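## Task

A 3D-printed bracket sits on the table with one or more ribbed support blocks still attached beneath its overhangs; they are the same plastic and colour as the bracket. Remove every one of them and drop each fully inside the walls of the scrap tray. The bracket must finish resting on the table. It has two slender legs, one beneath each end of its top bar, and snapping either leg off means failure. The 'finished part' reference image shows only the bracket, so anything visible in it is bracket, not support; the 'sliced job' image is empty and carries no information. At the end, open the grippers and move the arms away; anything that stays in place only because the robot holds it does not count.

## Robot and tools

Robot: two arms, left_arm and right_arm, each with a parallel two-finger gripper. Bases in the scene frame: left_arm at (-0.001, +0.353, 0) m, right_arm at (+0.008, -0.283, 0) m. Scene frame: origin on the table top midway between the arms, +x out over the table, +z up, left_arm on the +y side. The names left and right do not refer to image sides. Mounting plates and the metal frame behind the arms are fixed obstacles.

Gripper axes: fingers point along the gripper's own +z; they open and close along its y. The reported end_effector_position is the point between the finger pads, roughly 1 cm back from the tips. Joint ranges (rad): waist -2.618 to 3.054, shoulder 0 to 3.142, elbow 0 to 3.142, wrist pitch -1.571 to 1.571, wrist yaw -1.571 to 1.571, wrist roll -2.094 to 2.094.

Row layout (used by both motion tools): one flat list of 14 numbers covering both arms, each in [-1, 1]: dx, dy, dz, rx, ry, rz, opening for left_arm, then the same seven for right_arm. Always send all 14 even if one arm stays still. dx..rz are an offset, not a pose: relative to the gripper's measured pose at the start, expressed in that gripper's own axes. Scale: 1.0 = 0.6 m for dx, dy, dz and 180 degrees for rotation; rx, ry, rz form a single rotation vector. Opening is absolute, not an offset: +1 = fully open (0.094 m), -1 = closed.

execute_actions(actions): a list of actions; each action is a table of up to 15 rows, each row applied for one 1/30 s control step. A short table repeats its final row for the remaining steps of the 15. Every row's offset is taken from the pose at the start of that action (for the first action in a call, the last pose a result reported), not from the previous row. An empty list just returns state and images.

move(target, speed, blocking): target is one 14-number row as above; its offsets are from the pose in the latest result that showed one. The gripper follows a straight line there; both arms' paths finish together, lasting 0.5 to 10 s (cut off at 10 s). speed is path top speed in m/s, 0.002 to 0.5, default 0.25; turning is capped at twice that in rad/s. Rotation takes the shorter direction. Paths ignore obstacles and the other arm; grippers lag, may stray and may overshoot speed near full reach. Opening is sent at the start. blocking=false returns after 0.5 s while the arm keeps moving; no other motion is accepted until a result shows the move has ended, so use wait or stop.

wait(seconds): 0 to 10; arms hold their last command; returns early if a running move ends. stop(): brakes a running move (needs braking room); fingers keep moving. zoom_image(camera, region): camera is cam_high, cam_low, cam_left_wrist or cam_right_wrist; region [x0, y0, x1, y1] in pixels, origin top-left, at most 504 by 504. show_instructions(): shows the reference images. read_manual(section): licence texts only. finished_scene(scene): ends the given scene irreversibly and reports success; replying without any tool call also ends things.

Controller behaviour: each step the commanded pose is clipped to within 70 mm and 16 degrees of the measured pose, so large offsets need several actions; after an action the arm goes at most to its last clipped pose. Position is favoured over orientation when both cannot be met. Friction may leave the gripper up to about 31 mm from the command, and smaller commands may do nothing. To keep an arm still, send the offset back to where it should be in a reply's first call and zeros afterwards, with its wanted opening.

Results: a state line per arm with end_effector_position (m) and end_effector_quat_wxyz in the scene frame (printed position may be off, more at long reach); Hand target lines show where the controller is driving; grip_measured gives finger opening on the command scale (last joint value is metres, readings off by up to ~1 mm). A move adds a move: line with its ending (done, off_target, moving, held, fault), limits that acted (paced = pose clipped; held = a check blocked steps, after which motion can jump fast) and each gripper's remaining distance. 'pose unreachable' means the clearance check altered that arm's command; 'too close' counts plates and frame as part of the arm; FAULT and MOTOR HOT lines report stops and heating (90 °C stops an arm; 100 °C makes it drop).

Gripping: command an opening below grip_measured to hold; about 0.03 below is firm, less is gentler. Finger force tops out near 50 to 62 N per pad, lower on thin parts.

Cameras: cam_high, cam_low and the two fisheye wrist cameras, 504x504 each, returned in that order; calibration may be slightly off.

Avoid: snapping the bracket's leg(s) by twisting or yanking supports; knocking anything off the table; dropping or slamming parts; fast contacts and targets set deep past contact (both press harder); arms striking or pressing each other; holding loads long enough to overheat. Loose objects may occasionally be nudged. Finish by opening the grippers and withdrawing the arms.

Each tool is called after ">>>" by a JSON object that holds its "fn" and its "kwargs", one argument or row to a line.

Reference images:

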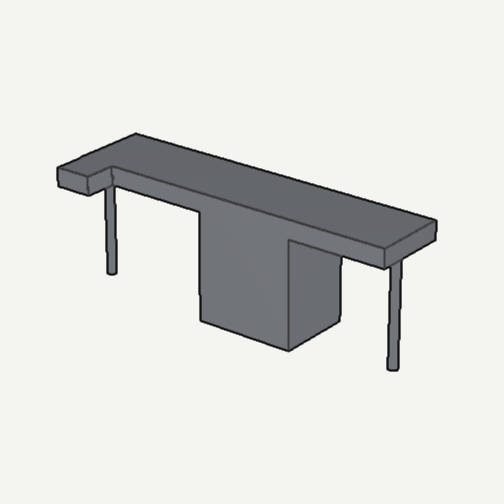

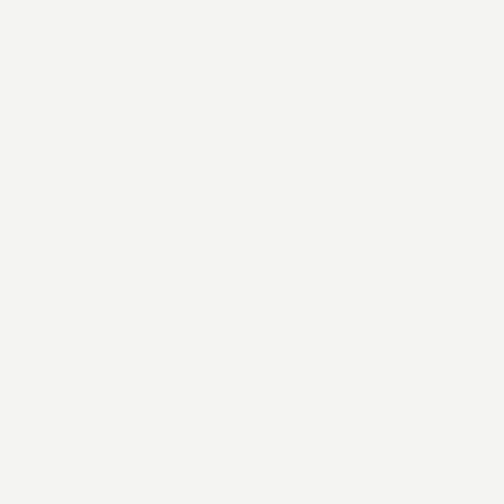

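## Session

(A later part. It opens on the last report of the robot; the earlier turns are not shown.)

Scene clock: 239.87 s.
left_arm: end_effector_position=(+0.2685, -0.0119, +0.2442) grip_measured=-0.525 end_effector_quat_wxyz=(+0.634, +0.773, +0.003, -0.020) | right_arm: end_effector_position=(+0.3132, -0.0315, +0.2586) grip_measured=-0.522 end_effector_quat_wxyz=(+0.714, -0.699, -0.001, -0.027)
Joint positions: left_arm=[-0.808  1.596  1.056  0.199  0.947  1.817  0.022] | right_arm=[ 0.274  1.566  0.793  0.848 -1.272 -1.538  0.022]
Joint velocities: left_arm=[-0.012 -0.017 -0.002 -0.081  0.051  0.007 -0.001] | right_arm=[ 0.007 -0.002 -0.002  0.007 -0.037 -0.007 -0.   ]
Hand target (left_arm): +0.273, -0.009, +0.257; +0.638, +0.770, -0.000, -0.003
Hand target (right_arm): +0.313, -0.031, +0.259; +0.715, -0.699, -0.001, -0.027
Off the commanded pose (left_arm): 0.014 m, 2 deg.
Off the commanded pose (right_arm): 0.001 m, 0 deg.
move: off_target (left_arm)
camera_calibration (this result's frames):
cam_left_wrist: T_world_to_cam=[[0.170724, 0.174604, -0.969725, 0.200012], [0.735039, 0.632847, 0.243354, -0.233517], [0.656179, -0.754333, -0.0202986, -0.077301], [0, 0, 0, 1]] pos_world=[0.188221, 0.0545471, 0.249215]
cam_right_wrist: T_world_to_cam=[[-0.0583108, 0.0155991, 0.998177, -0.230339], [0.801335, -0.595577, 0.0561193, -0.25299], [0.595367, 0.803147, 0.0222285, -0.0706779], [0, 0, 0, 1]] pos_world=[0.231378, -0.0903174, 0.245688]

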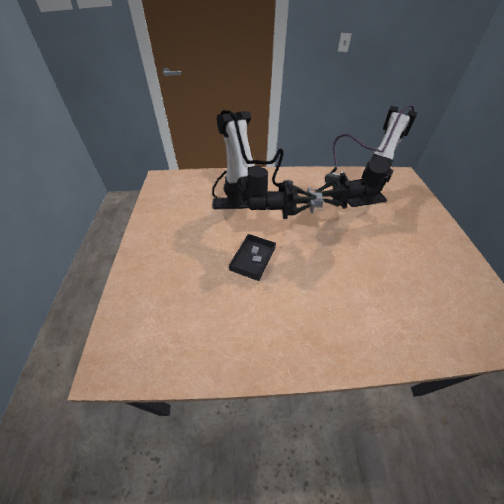

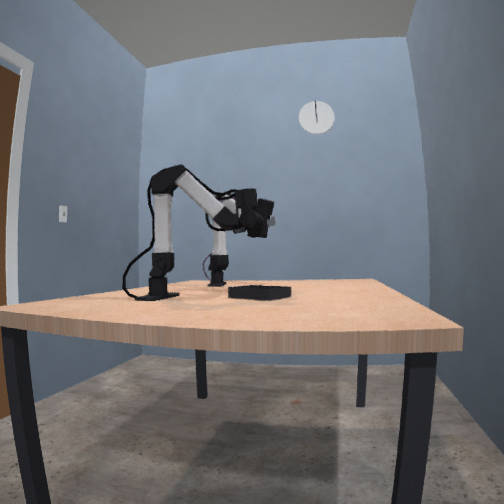

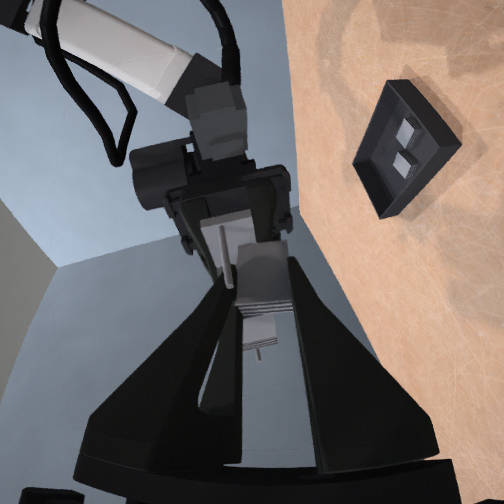

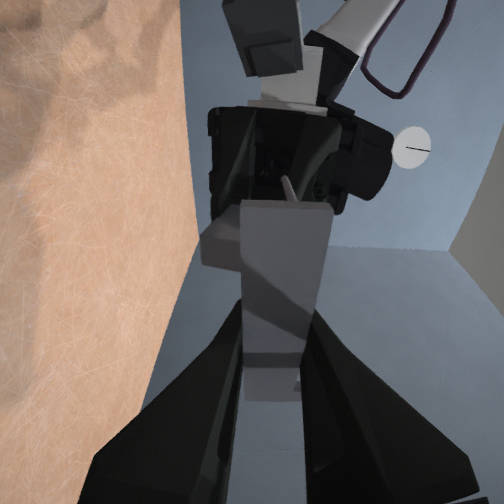

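Free, finger next to the leg; withdraw with +x bias.

>>> {"fn": "move", "kwargs": {
  "target": [0.012,0,-0.095,0,0,0,-0.6,0,0,0,0,0,0,-0.6],
  "speed": 0.04
}}

>>> {"fn": "move", "kwargs": {
  "target": [0.05,-0.08,-0.03,0,0,-0.5,-0.6,-0.2,-0.29,-0.07,0,0,0,-0.6],
  "speed": 0.35
}}

Scene clock: 245.73 s.
left_arm: end_effector_position=(+0.2819, +0.0401, +0.2558) grip_measured=-0.525 end_effector_quat_wxyz=(+0.634, +0.773, +0.007, -0.018) | right_arm: end_effector_position=(+0.3141, -0.0315, +0.2587) grip_measured=-0.522 end_effector_quat_wxyz=(+0.714, -0.699, +0.001, -0.029)
Joint positions: left_arm=[-0.654  1.525  1.056  0.039  1.084  1.919  0.022] | right_arm=[ 0.274  1.566  0.793  0.848 -1.266 -1.538  0.022]
Joint velocities: left_arm=[-0.022 -0.012 -0.017 -0.081 -0.007 -0.022  0.   ] | right_arm=[ 0.012 -0.012  0.002  0.007 -0.037 -0.037 -0.   ]
Hand target (left_arm): +0.277, +0.044, +0.255; +0.635, +0.772, +0.004, -0.020
Hand target (right_arm): +0.313, -0.031, +0.259; +0.714, -0.699, -0.001, -0.027
Off the commanded pose (left_arm): 0.006 m, 0 deg.
Off the commanded pose (right_arm): 0.001 m, 0 deg.
move: done
camera_calibration (this result's frames):
cam_left_wrist: T_world_to_cam=[[0.168504, 0.174957, -0.97005, 0.20059], [0.730578, 0.638484, 0.242063, -0.277722], [0.661712, -0.749485, -0.0202325, -0.0484598], [0, 0, 0, 1]] pos_world=[0.201164, 0.105907, 0.260827]
cam_right_wrist: T_world_to_cam=[[-0.058125, 0.0155251, 0.998189, -0.230415], [0.798158, -0.599858, 0.0558069, -0.252805], [0.599638, 0.799956, 0.0224752, -0.0727001], [0, 0, 0, 1]] pos_world=[0.231979, -0.089913, 0.245739]

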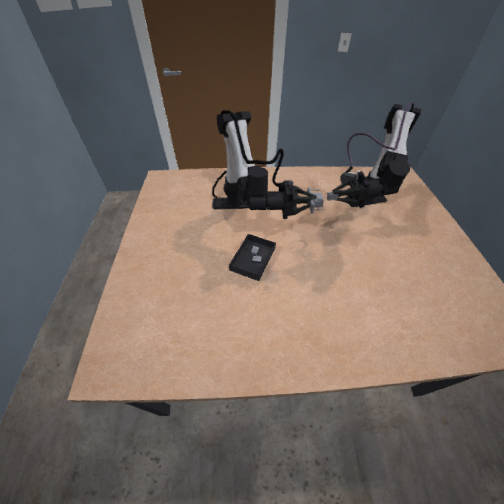

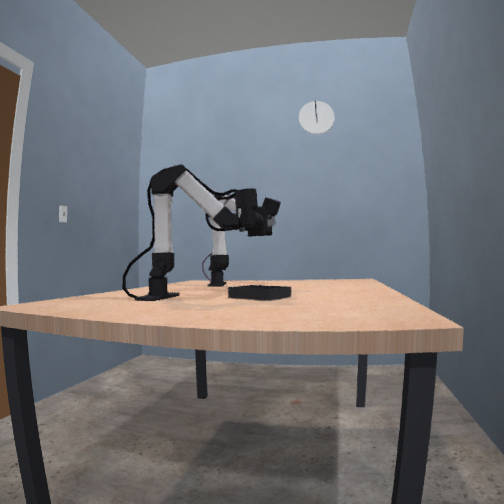

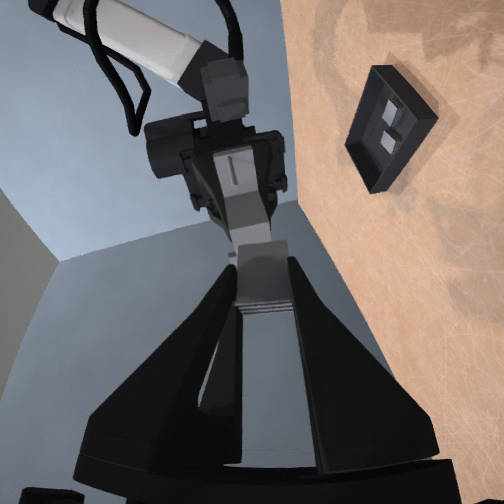

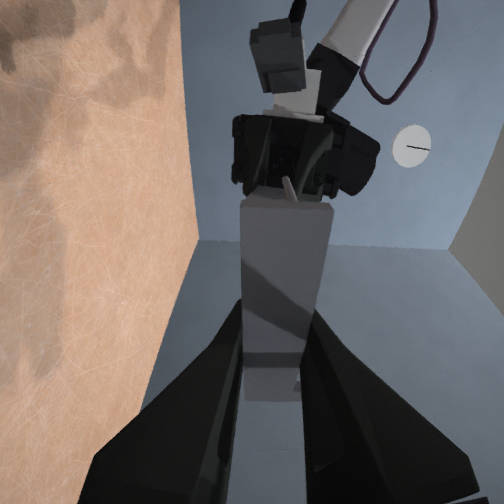

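Scene clock: 248.63 s.
left_arm: end_effector_position=(+0.3104, +0.0649, +0.2178) grip_measured=-0.525 end_effector_quat_wxyz=(+0.441, +0.546, +0.547, -0.455) | right_arm: end_effector_position=(+0.1961, -0.0683, +0.4235) grip_measured=-0.522 end_effector_quat_wxyz=(+0.714, -0.700, +0.009, -0.020)
Joint positions: left_arm=[-0.551  1.631  1.034  0.069  1.17   0.476  0.022] | right_arm=[ 0.247  0.984  1.071 -0.01  -1.295 -1.513  0.022]
Joint velocities: left_arm=[ 0.012  0.007 -0.012  0.007  0.007 -0.066 -0.001] | right_arm=[-0.017  0.002  0.007 -0.051  0.022 -0.081  0.   ]
Hand target (left_arm): +0.310, +0.067, +0.212; +0.436, +0.542, +0.551, -0.462
Hand target (right_arm): +0.190, -0.071, +0.431; +0.715, -0.699, +0.001, -0.029
Off the commanded pose (left_arm): 0.007 m, 1 deg.
Off the commanded pose (right_arm): 0.012 m, 1 deg.
move: off_target (right_arm)
camera_calibration (this result's frames):
cam_left_wrist: T_world_to_cam=[[-0.982278, 0.0364395, -0.183853, 0.34948], [0.136217, 0.812569, -0.566724, 0.0442026], [0.128742, -0.581724, -0.803133, 0.275574], [0, 0, 0, 1]] pos_world=[0.301787, 0.111656, 0.310626]
cam_right_wrist: T_world_to_cam=[[-0.0350335, 0.0160084, 0.999258, -0.406163], [0.800436, -0.598235, 0.0376468, -0.182523], [0.598394, 0.80116, 0.00814458, 0.0301825], [0, 0, 0, 1]] pos_world=[0.113807, -0.12687, 0.412487]

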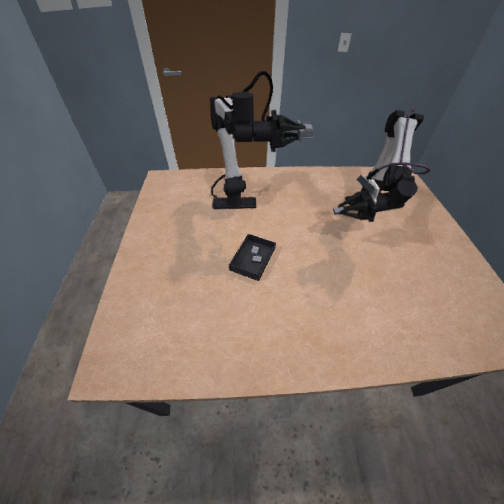

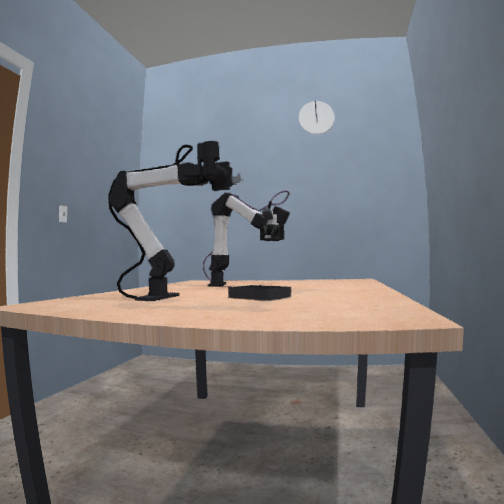

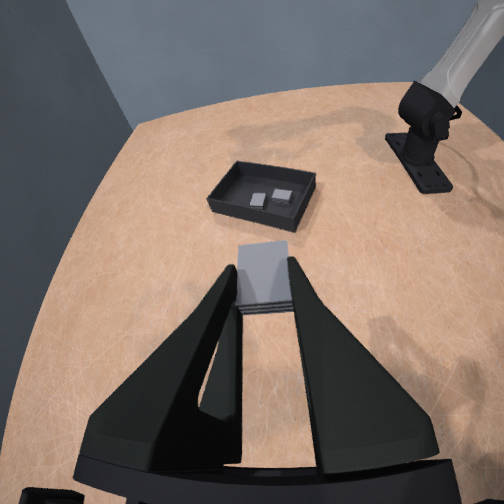

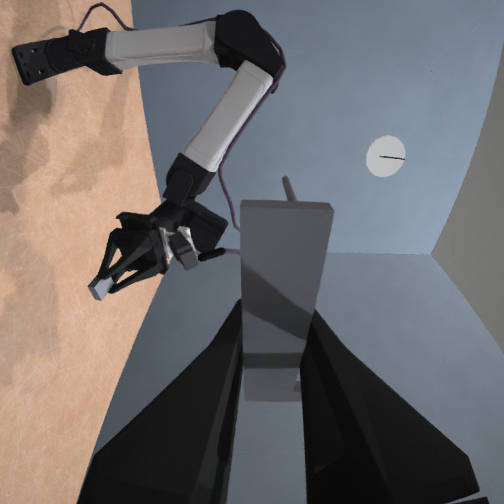

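>>> {"fn": "move", "kwargs": {
  "target": [0.166,0.077,0.575,-0.1,0.15,-0.04,-0.6,0,0,0,0,0,0,-0.6],
  "speed": 0.2
}}

>>> {"fn": "move", "kwargs": {
  "target": [0,0,0,0,0,0,-0.15,0,0,0,0,0,0,-0.6]
}}

>>> {"fn": "move", "kwargs": {
  "target": [0,0.08,-0.42,0,0,0,-0.15,0,0,0,0,0,0,-0.6]
}}

Scene clock: 258.20 s.
left_arm: end_effector_position=(+0.3470, -0.2528, +0.0488) grip_measured=-0.525 end_effector_quat_wxyz=(+0.347, +0.536, +0.728, -0.250) | right_arm: end_effector_position=(+0.1962, -0.0683, +0.4225) grip_measured=-0.522 end_effector_quat_wxyz=(+0.713, -0.700, +0.010, -0.019)
Joint positions: left_arm=[-1.187  2.727  2.432 -0.409  0.198  0.176  0.022] | right_arm=[ 0.247  0.984  1.071 -0.019 -1.295 -1.518  0.022]
Joint velocities: left_arm=[-0.002  0.007 -0.002 -0.051  0.007  0.051 -0.001] | right_arm=[-0.007 -0.022 -0.002  0.037 -0.022 -0.007  0.001]
Hand target (left_arm): +0.351, -0.253, +0.048; +0.350, +0.531, +0.731, -0.247
Hand target (right_arm): +0.196, -0.068, +0.423; +0.714, -0.700, +0.009, -0.020
Off the commanded pose (left_arm): 0.005 m, 1 deg.
Off the commanded pose (right_arm): 0.001 m, 0 deg.
move: done
camera_calibration (this result's frames):
cam_left_wrist: T_world_to_cam=[[-0.967935, -0.183269, -0.171796, 0.304835], [-0.165324, 0.979672, -0.113628, 0.326345], [0.189128, -0.081583, -0.978558, 0.0643251], [0, 0, 0, 1]] pos_world=[0.336847, -0.258596, 0.152397]
cam_right_wrist: T_world_to_cam=[[-0.0314555, 0.0182521, 0.999338, -0.405779], [0.800509, -0.598231, 0.0361233, -0.181886], [0.598494, 0.801116, 0.00420666, 0.0317966], [0, 0, 0, 1]] pos_world=[0.113807, -0.126876, 0.411947]

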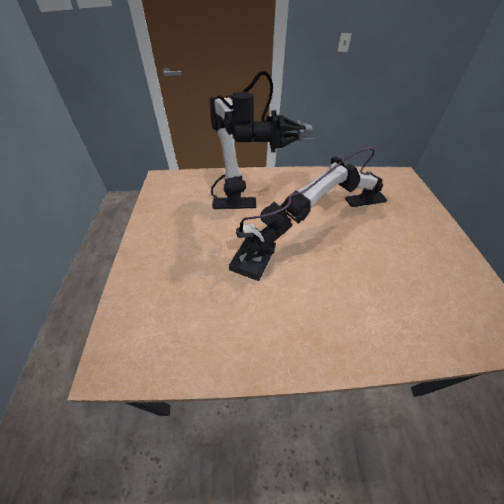

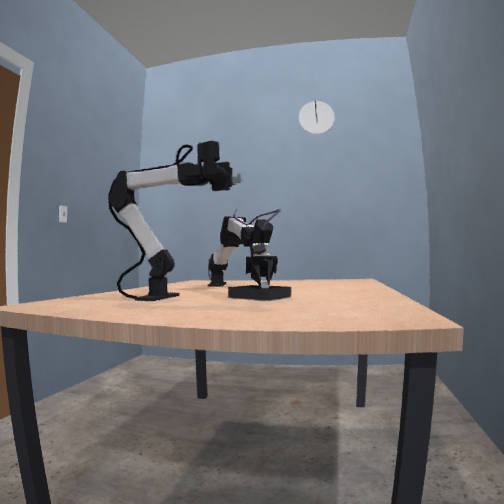

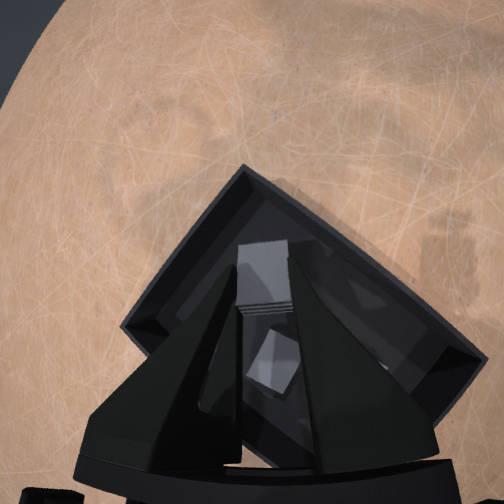

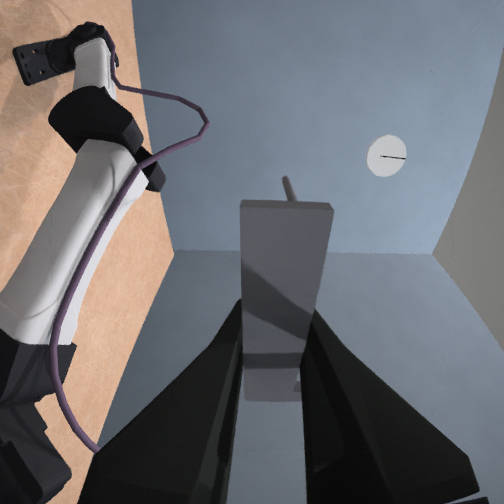

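Scene clock: 258.70 s.
left_arm: end_effector_position=(+0.3470, -0.2528, +0.0488) grip_measured=-0.152 end_effector_quat_wxyz=(+0.347, +0.536, +0.728, -0.250) | right_arm: end_effector_position=(+0.1962, -0.0683, +0.4225) grip_measured=-0.522 end_effector_quat_wxyz=(+0.713, -0.700, +0.010, -0.019)
Joint positions: left_arm=[-1.187  2.727  2.432 -0.409  0.198  0.176  0.04 ] | right_arm=[ 0.247  0.984  1.071 -0.019 -1.295 -1.518  0.022]
Joint velocities: left_arm=[-0.002 -0.002  0.012 -0.007 -0.022  0.037  0.001] | right_arm=[-0.012  0.017  0.002 -0.007  0.051  0.022 -0.001]
Hand target (left_arm): +0.347, -0.253, +0.049; +0.347, +0.536, +0.728, -0.250
Hand target (right_arm): +0.196, -0.068, +0.423; +0.713, -0.700, +0.010, -0.019
Off the commanded pose (left_arm): 0.000 m, 0 deg.
Off the commanded pose (right_arm): 0.000 m, 0 deg.
move: done
camera_calibration (this result's frames):
cam_left_wrist: T_world_to_cam=[[-0.967935, -0.183269, -0.171796, 0.304835], [-0.165324, 0.979672, -0.113628, 0.326345], [0.189128, -0.081583, -0.978558, 0.0643251], [0, 0, 0, 1]] pos_world=[0.336847, -0.258596, 0.152397]
cam_right_wrist: T_world_to_cam=[[-0.0314555, 0.0182521, 0.999338, -0.405779], [0.800509, -0.598231, 0.0361233, -0.181886], [0.598494, 0.801116, 0.00420666, 0.0317966], [0, 0, 0, 1]] pos_world=[0.113807, -0.126876, 0.411947]

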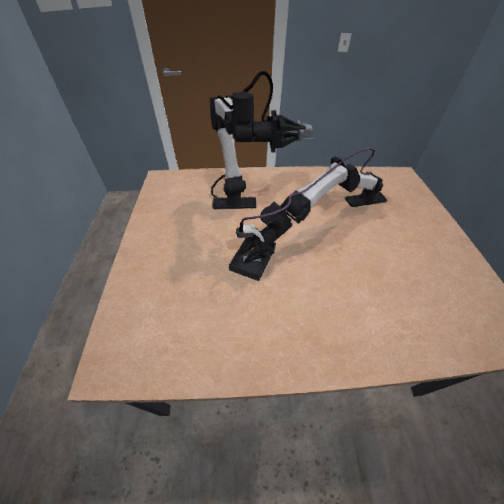

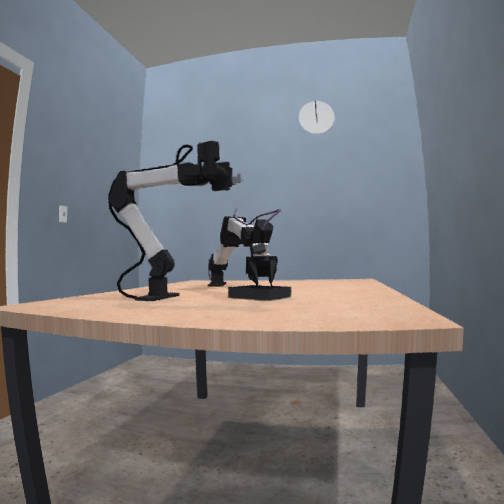

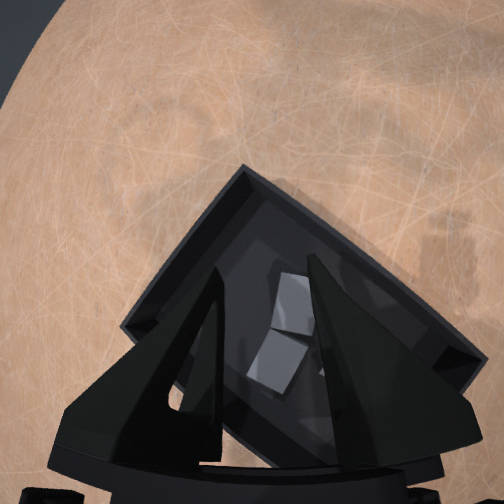

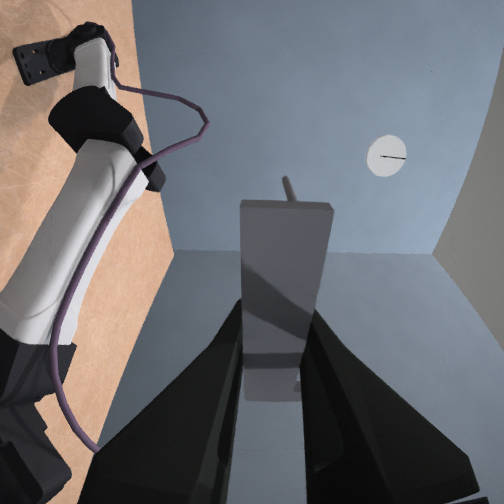

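Scene clock: 260.40 s.
left_arm: end_effector_position=(+0.3359, -0.0539, +0.2128) grip_measured=-0.152 end_effector_quat_wxyz=(+0.354, +0.531, +0.729, -0.249) | right_arm: end_effector_position=(+0.1962, -0.0683, +0.4225) grip_measured=-0.522 end_effector_quat_wxyz=(+0.713, -0.700, +0.010, -0.019)
Joint positions: left_arm=[-0.948  1.875  1.654 -0.515  0.368  0.331  0.04 ] | right_arm=[ 0.247  0.984  1.071 -0.019 -1.295 -1.518  0.022]
Joint velocities: left_arm=[-0.002  0.007  0.022 -0.037 -0.007  0.037  0.001] | right_arm=[-0.007  0.002 -0.017  0.081  0.037 -0.022  0.   ]
Hand target (left_arm): +0.332, -0.052, +0.209; +0.346, +0.535, +0.729, -0.252
Hand target (right_arm): +0.196, -0.068, +0.423; +0.713, -0.700, +0.010, -0.019
Off the commanded pose (left_arm): 0.005 m, 1 deg.
Off the commanded pose (right_arm): 0.000 m, 0 deg.
move: done
camera_calibration (this result's frames):
cam_left_wrist: T_world_to_cam=[[-0.964037, -0.197458, -0.177883, 0.358006], [-0.177102, 0.976351, -0.123988, 0.154272], [0.198158, -0.0880256, -0.976209, 0.239308], [0, 0, 0, 1]] pos_world=[0.325032, -0.0588672, 0.316425]
cam_right_wrist: T_world_to_cam=[[-0.0314555, 0.0182521, 0.999338, -0.405779], [0.800509, -0.598231, 0.0361233, -0.181886], [0.598494, 0.801116, 0.00420666, 0.0317966], [0, 0, 0, 1]] pos_world=[0.113807, -0.126876, 0.411947]

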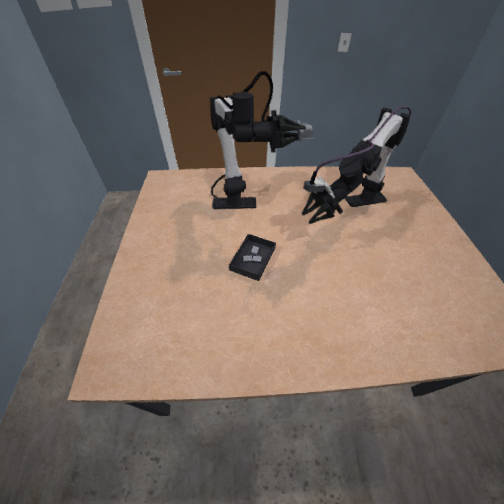

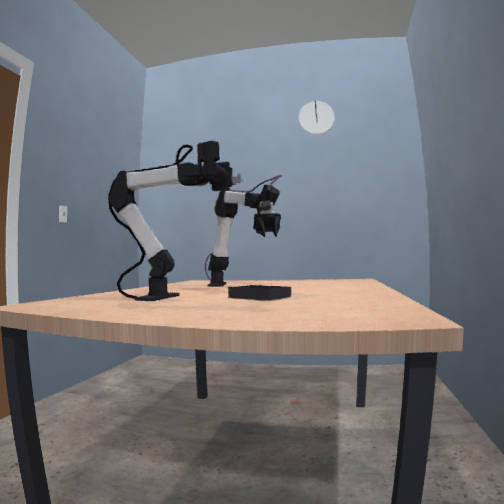

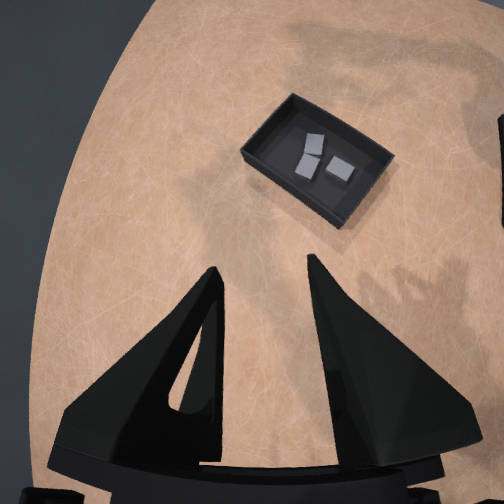

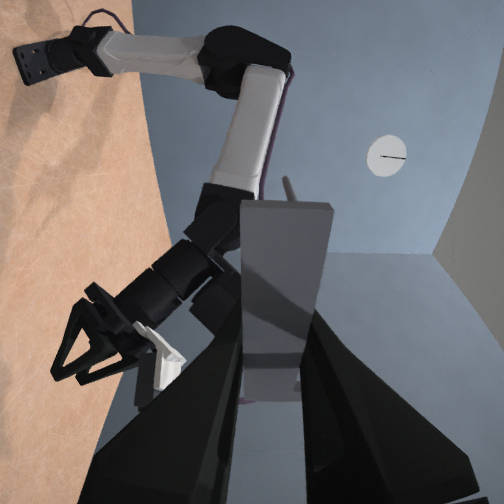

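>>> {"fn": "move", "kwargs": {
  "target": [0.084,0.05,-0.202,0.241,-0.089,-0.446,-0.05,0.12,0,0,0,0,0,-0.6],
  "speed": 0.35
}}

>>> {"fn": "move", "kwargs": {
  "target": [0,0,0,0,0,0,-0.05,0.08,0.29,0.105,0,-0.08,0.005,-0.6]
}}

>>> {"fn": "zoom_image", "kwargs": {
  "camera": "cam_high",
  "region": [295, 170, 365, 225]
}}

Scene clock: 269.63 s.
left_arm: end_effector_position=(+0.3222, +0.0753, +0.2580) grip_measured=-0.052 end_effector_quat_wxyz=(+0.004, +0.007, +0.704, -0.710) | right_arm: end_effector_position=(+0.2620, -0.0705, +0.4186) grip_measured=-0.522 end_effector_quat_wxyz=(+0.713, -0.701, +0.009, -0.020)
Joint positions: left_arm=[-0.502  1.67   0.926  0.773  1.259 -1.582  0.045] | right_arm=[ 0.177  1.221  1.173  0.129 -1.365 -1.507  0.022]
Joint velocities: left_arm=[ 0.002 -0.007 -0.012  0.007 -0.022 -0.007  0.001] | right_arm=[-0.007 -0.022 -0.002 -0.051 -0.022  0.022  0.001]
Hand target (left_arm): +0.324, +0.076, +0.250; +0.002, -0.004, +0.705, -0.709
Hand target (right_arm): +0.268, -0.072, +0.421; +0.713, -0.701, +0.010, -0.019
Off the commanded pose (left_arm): 0.008 m, 1 deg.
Off the commanded pose (right_arm): 0.008 m, 0 deg.
move: done
camera_calibration (this result's frames):
cam_left_wrist: T_world_to_cam=[[-0.216744, -0.00484033, 0.976216, -0.174723], [-0.707966, 0.689303, -0.153768, 0.231667], [-0.672165, -0.724457, -0.152829, 0.413431], [0, 0, 0, 1]] pos_world=[0.404036, 0.138979, 0.269374]
cam_right_wrist: T_world_to_cam=[[-0.034523, 0.0202591, 0.999199, -0.398735], [0.800622, -0.597848, 0.0397837, -0.237307], [0.598175, 0.801354, 0.00441963, -0.00581649], [0, 0, 0, 1]] pos_world=[0.179707, -0.129134, 0.407882]

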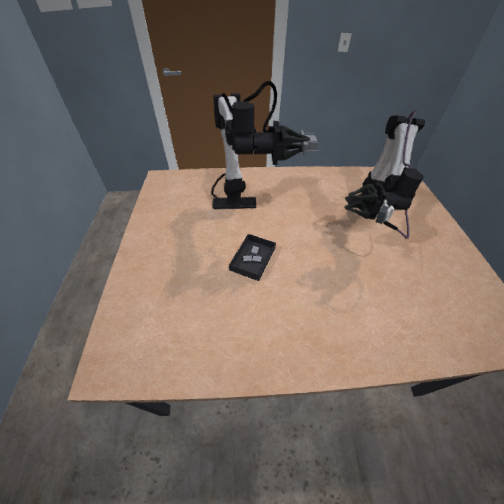

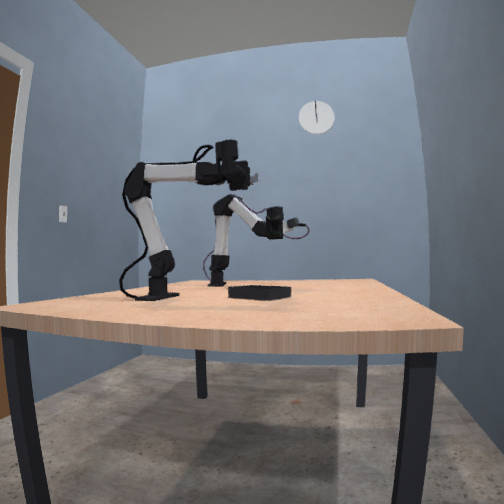

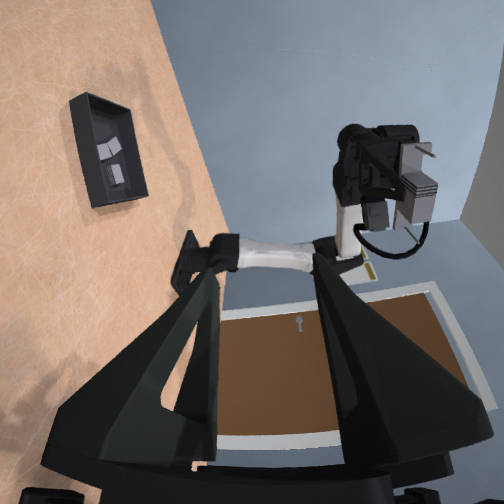

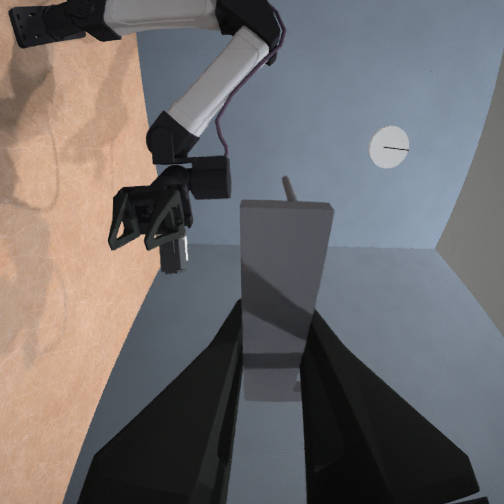

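Scene clock: 271.47 s.
left_arm: end_effector_position=(+0.3222, +0.0753, +0.2581) grip_measured=-0.052 end_effector_quat_wxyz=(+0.004, +0.008, +0.704, -0.710) | right_arm: end_effector_position=(+0.3117, -0.0095, +0.2609) grip_measured=-0.522 end_effector_quat_wxyz=(+0.709, -0.698, -0.090, +0.049)
Joint positions: left_arm=[-0.502  1.67   0.926  0.773  1.259 -1.582  0.045] | right_arm=[ 0.314  1.722  0.974  0.846 -1.466 -1.533  0.022]
Joint velocities: left_arm=[-0.012  0.002 -0.027 -0.007 -0.007  0.022 -0.   ] | right_arm=[ 0.002  0.12  -0.037  0.271  0.051  0.168  0.001]
Hand target (left_arm): +0.322, +0.075, +0.258; +0.004, +0.008, +0.704, -0.710
Hand target (right_arm): +0.310, -0.007, +0.244; +0.706, -0.700, -0.075, +0.073
Off the commanded pose (left_arm): 0.000 m, 0 deg.
Off the commanded pose (right_arm): 0.015 m, 3 deg.
move: off_target (right_arm)
camera_calibration (this result's frames):
cam_left_wrist: T_world_to_cam=[[-0.217098, -0.00472431, 0.976138, -0.174645], [-0.70791, 0.689285, -0.154107, 0.231744], [-0.67211, -0.724475, -0.152987, 0.413462], [0, 0, 0, 1]] pos_world=[0.404031, 0.13898, 0.269445]
cam_right_wrist: T_world_to_cam=[[-0.0828772, 0.00907658, 0.996518, -0.225039], [0.916053, -0.393045, 0.0797651, -0.278819], [0.3924, 0.919475, 0.0242598, -0.0235847], [0, 0, 0, 1]] pos_world=[0.246017, -0.0858602, 0.247068]

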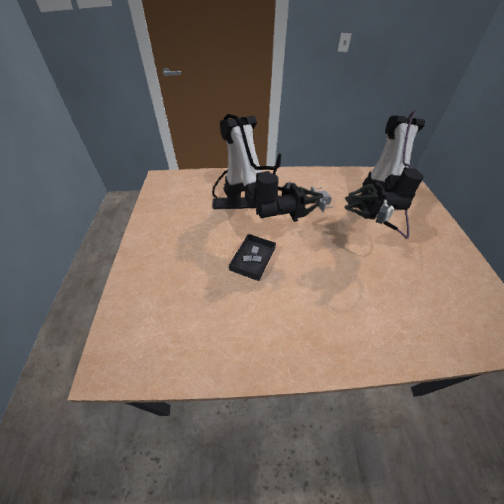

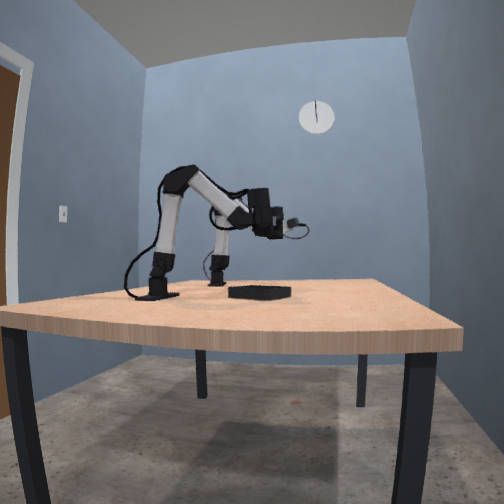

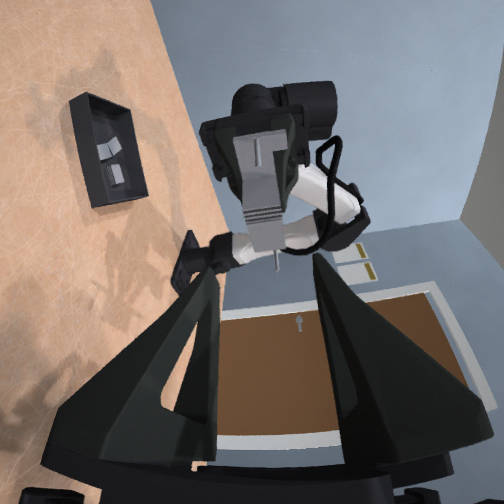

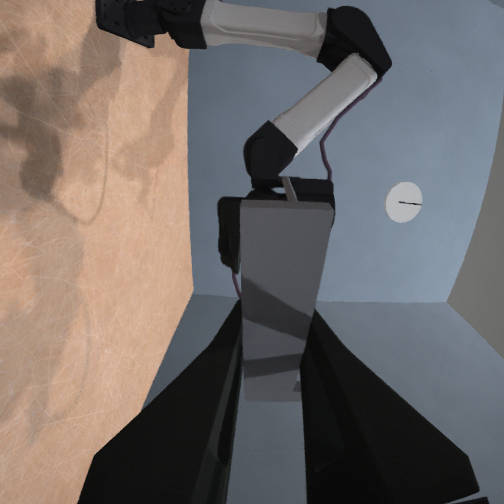

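Region (295, 170, 365, 225) of cam_high's 504x504 image, scaled by 7.200, with more detail than that image has; it fills the top 396 rows of this view, and the rest is white.

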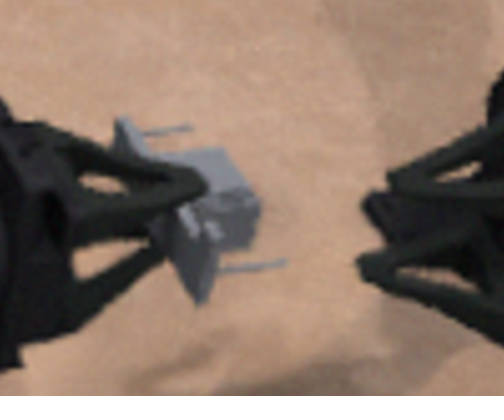

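>>> {"fn": "move", "kwargs": {
  "target": [-0.003,0,0.062,0,0,0.008,-0.05,0,0,0,0,0,0,-0.6],
  "speed": 0.08
}}

>>> {"fn": "zoom_image", "kwargs": {
  "camera": "cam_high",
  "region": [295, 170, 365, 225]
}}

Scene clock: 276.00 s.
left_arm: end_effector_position=(+0.3192, +0.0415, +0.2559) grip_measured=-0.052 end_effector_quat_wxyz=(+0.007, +0.016, +0.705, -0.709) | right_arm: end_effector_position=(+0.3123, -0.0093, +0.2589) grip_measured=-0.522 end_effector_quat_wxyz=(+0.710, -0.697, -0.090, +0.049)
Joint positions: left_arm=[-0.595  1.709  0.968  0.755  1.174 -1.552  0.045] | right_arm=[ 0.314  1.732  0.969  0.88  -1.466 -1.513  0.022]
Joint velocities: left_arm=[-0.007 -0.027  0.002 -0.037 -0.007  0.051 -0.001] | right_arm=[ 0.007 -0.012  0.022 -0.007 -0.051  0.037  0.   ]
Hand target (left_arm): +0.324, +0.038, +0.258; +0.013, +0.017, +0.704, -0.710
Hand target (right_arm): +0.312, -0.010, +0.261; +0.710, -0.697, -0.090, +0.049
Off the commanded pose (left_arm): 0.006 m, 1 deg.
Off the commanded pose (right_arm): 0.002 m, 0 deg.
move: done
camera_calibration (this result's frames):
cam_left_wrist: T_world_to_cam=[[-0.231593, -0.00620744, 0.972793, -0.16785], [-0.700152, 0.695315, -0.162248, 0.251913], [-0.67539, -0.718678, -0.165376, 0.39055], [0, 0, 0, 1]] pos_world=[0.401278, 0.104479, 0.268743]
cam_right_wrist: T_world_to_cam=[[-0.0820064, 0.00717185, 0.996606, -0.223297], [0.91621, -0.392989, 0.0782191, -0.278835], [0.392217, 0.919515, 0.0256567, -0.0242921], [0, 0, 0, 1]] pos_world=[0.246688, -0.0856409, 0.244973]

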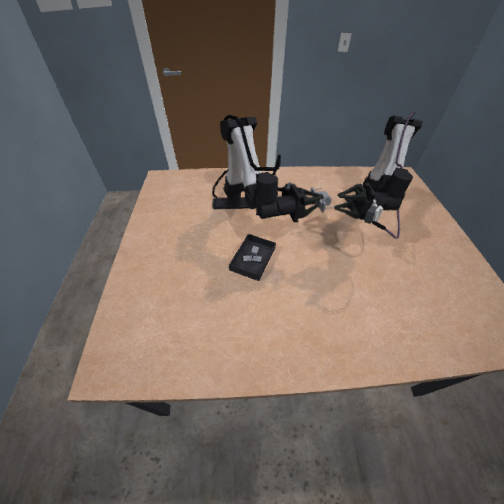

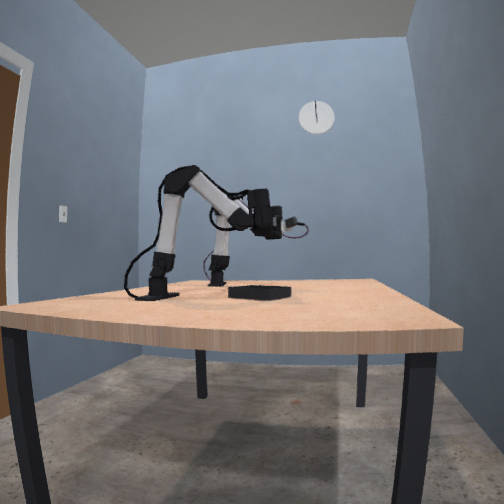

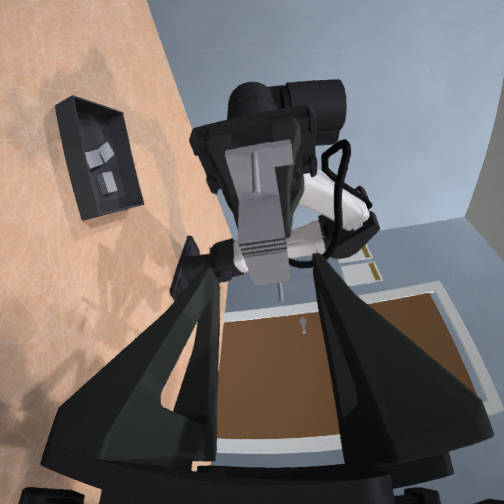

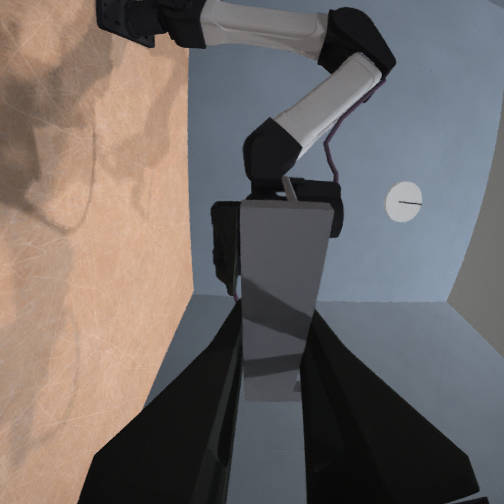

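Region (295, 170, 365, 225) of cam_high's 504x504 image, scaled by 7.200, with more detail than that image has; it fills the top 396 rows of this view, and the rest is white.

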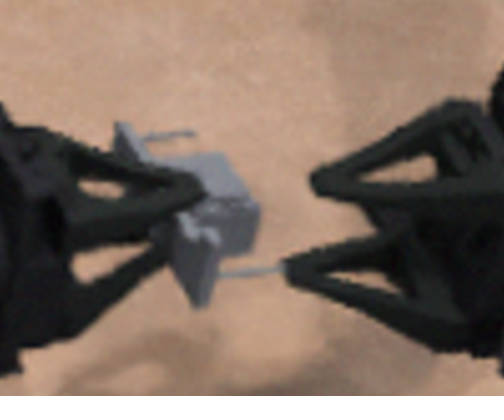

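>>> {"fn": "move", "kwargs": {
  "target": [-0.011,-0.002,0.065,0,0,0,-0.15,0,0,0,0,0,0,-0.6],
  "speed": 0.04
}}

>>> {"fn": "move", "kwargs": {
  "target": [0,0,0,0,0,0,-0.6,0,0,0,0,0,0,-0.6]
}}

>>> {"fn": "zoom_image", "kwargs": {
  "camera": "cam_high",
  "region": [305, 180, 350, 220]
}}

Scene clock: 281.10 s.
left_arm: end_effector_position=(+0.3213, +0.0064, +0.2551) grip_measured=-0.148 end_effector_quat_wxyz=(+0.001, +0.015, +0.706, -0.708) | right_arm: end_effector_position=(+0.3123, -0.0093, +0.2589) grip_measured=-0.522 end_effector_quat_wxyz=(+0.710, -0.697, -0.090, +0.049)
Joint positions: left_arm=[-0.679  1.772  1.047  0.729  1.097 -1.552  0.04 ] | right_arm=[ 0.314  1.732  0.969  0.88  -1.466 -1.514  0.022]
Joint velocities: left_arm=[ 0.002 -0.012  0.007 -0.051 -0.007 -0.007  0.   ] | right_arm=[-0.007 -0.007  0.007  0.007  0.007  0.037 -0.   ]
Hand target (left_arm): +0.325, +0.002, +0.257; +0.007, +0.016, +0.705, -0.709
Hand target (right_arm): +0.312, -0.009, +0.259; +0.710, -0.697, -0.090, +0.049
Off the commanded pose (left_arm): 0.006 m, 1 deg.
Off the commanded pose (right_arm): 0.000 m, 0 deg.
move: done
camera_calibration (this result's frames):
cam_left_wrist: T_world_to_cam=[[-0.22308, -0.00841533, 0.974764, -0.169989], [-0.696747, 0.700721, -0.153405, 0.274269], [-0.681747, -0.713385, -0.162181, 0.367839], [0, 0, 0, 1]] pos_world=[0.403948, 0.0687939, 0.26743]
cam_right_wrist: T_world_to_cam=[[-0.0820162, 0.00721065, 0.996605, -0.223258], [0.916208, -0.392991, 0.0782432, -0.278841], [0.392221, 0.919514, 0.0256251, -0.0242869], [0, 0, 0, 1]] pos_world=[0.246691, -0.0856399, 0.24494]

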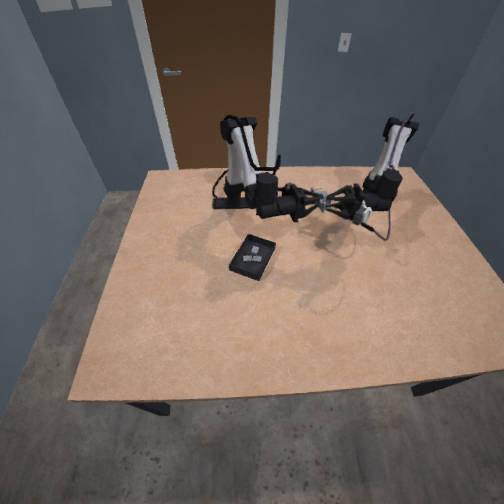

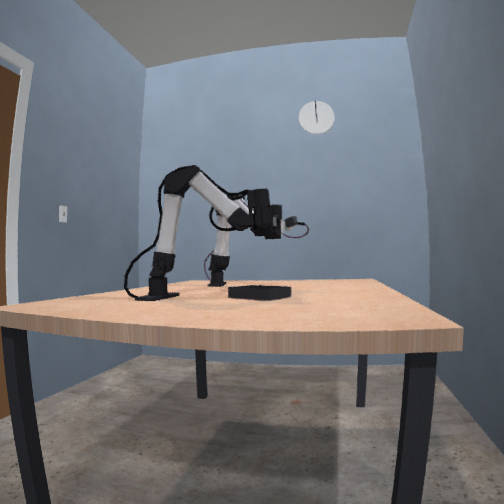

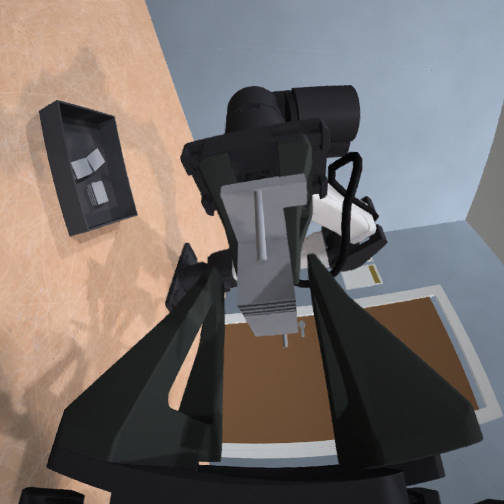

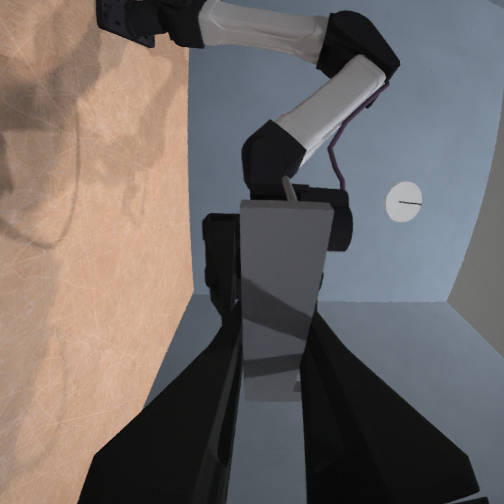

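Scene clock: 281.60 s.
left_arm: end_effector_position=(+0.3213, +0.0064, +0.2552) grip_measured=-0.519 end_effector_quat_wxyz=(+0.001, +0.015, +0.706, -0.708) | right_arm: end_effector_position=(+0.3123, -0.0093, +0.2588) grip_measured=-0.522 end_effector_quat_wxyz=(+0.710, -0.697, -0.090, +0.050)
Joint positions: left_arm=[-0.679  1.772  1.047  0.729  1.097 -1.552  0.023] | right_arm=[ 0.314  1.732  0.969  0.879 -1.466 -1.514  0.022]
Joint velocities: left_arm=[ 0.002  0.012  0.007 -0.037  0.037  0.007 -0.001] | right_arm=[ 0.007  0.007  0.007 -0.066  0.022  0.007  0.   ]
Hand target (left_arm): +0.321, +0.006, +0.255; +0.001, +0.015, +0.706, -0.708
Hand target (right_arm): +0.312, -0.009, +0.259; +0.710, -0.697, -0.090, +0.049
Off the commanded pose (left_arm): 0.000 m, 0 deg.
Off the commanded pose (right_arm): 0.000 m, 0 deg.
move: done
camera_calibration (this result's frames):
cam_left_wrist: T_world_to_cam=[[-0.223404, -0.00832308, 0.97469, -0.169909], [-0.696963, 0.700428, -0.153766, 0.274488], [-0.68142, -0.713675, -0.162279, 0.367814], [0, 0, 0, 1]] pos_world=[0.403985, 0.0688265, 0.267505]
cam_right_wrist: T_world_to_cam=[[-0.0816692, 0.00733516, 0.996632, -0.223335], [0.916384, -0.392631, 0.0779829, -0.278772], [0.391881, 0.919667, 0.0253441, -0.0240715], [0, 0, 0, 1]] pos_world=[0.246655, -0.0856785, 0.244933]

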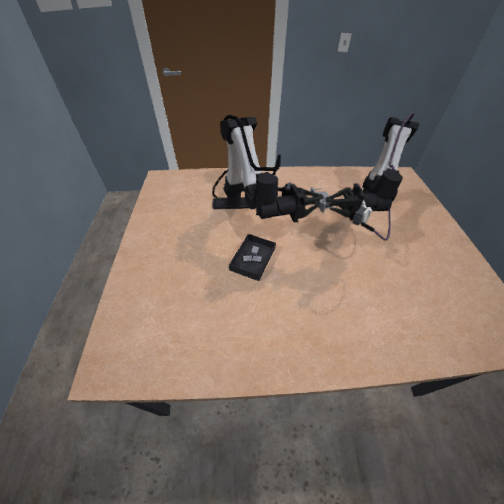

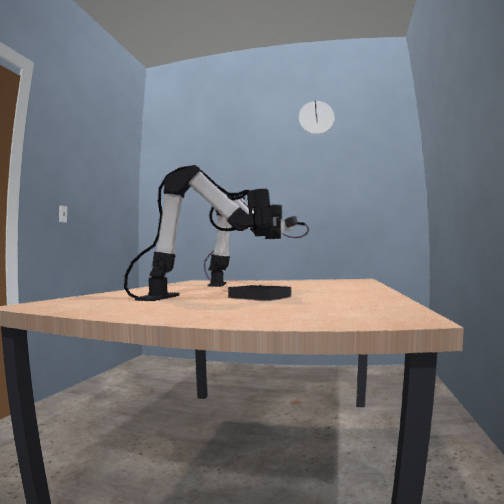

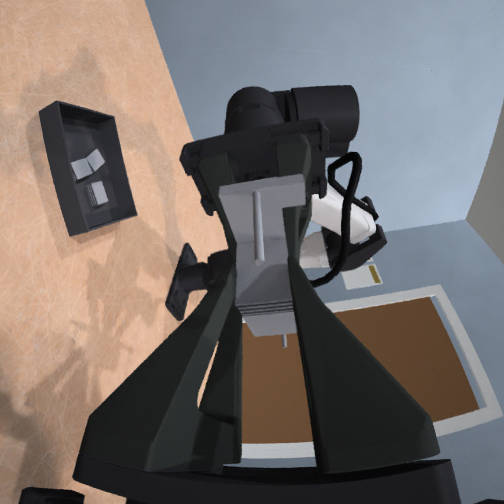

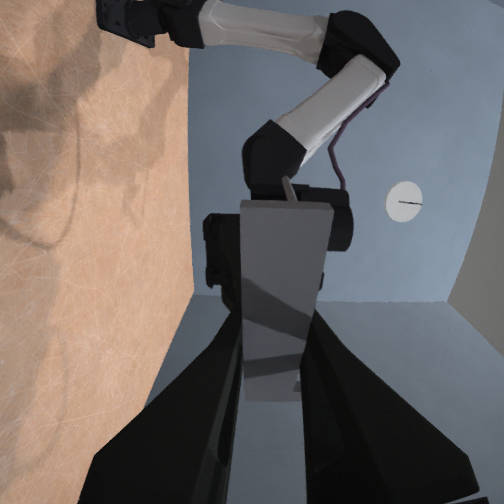

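Region (305, 180, 350, 220) of cam_high's 504x504 image, scaled by 11.200, with more detail than that image has.

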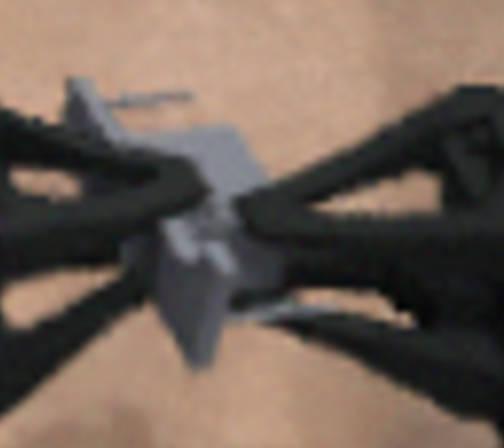

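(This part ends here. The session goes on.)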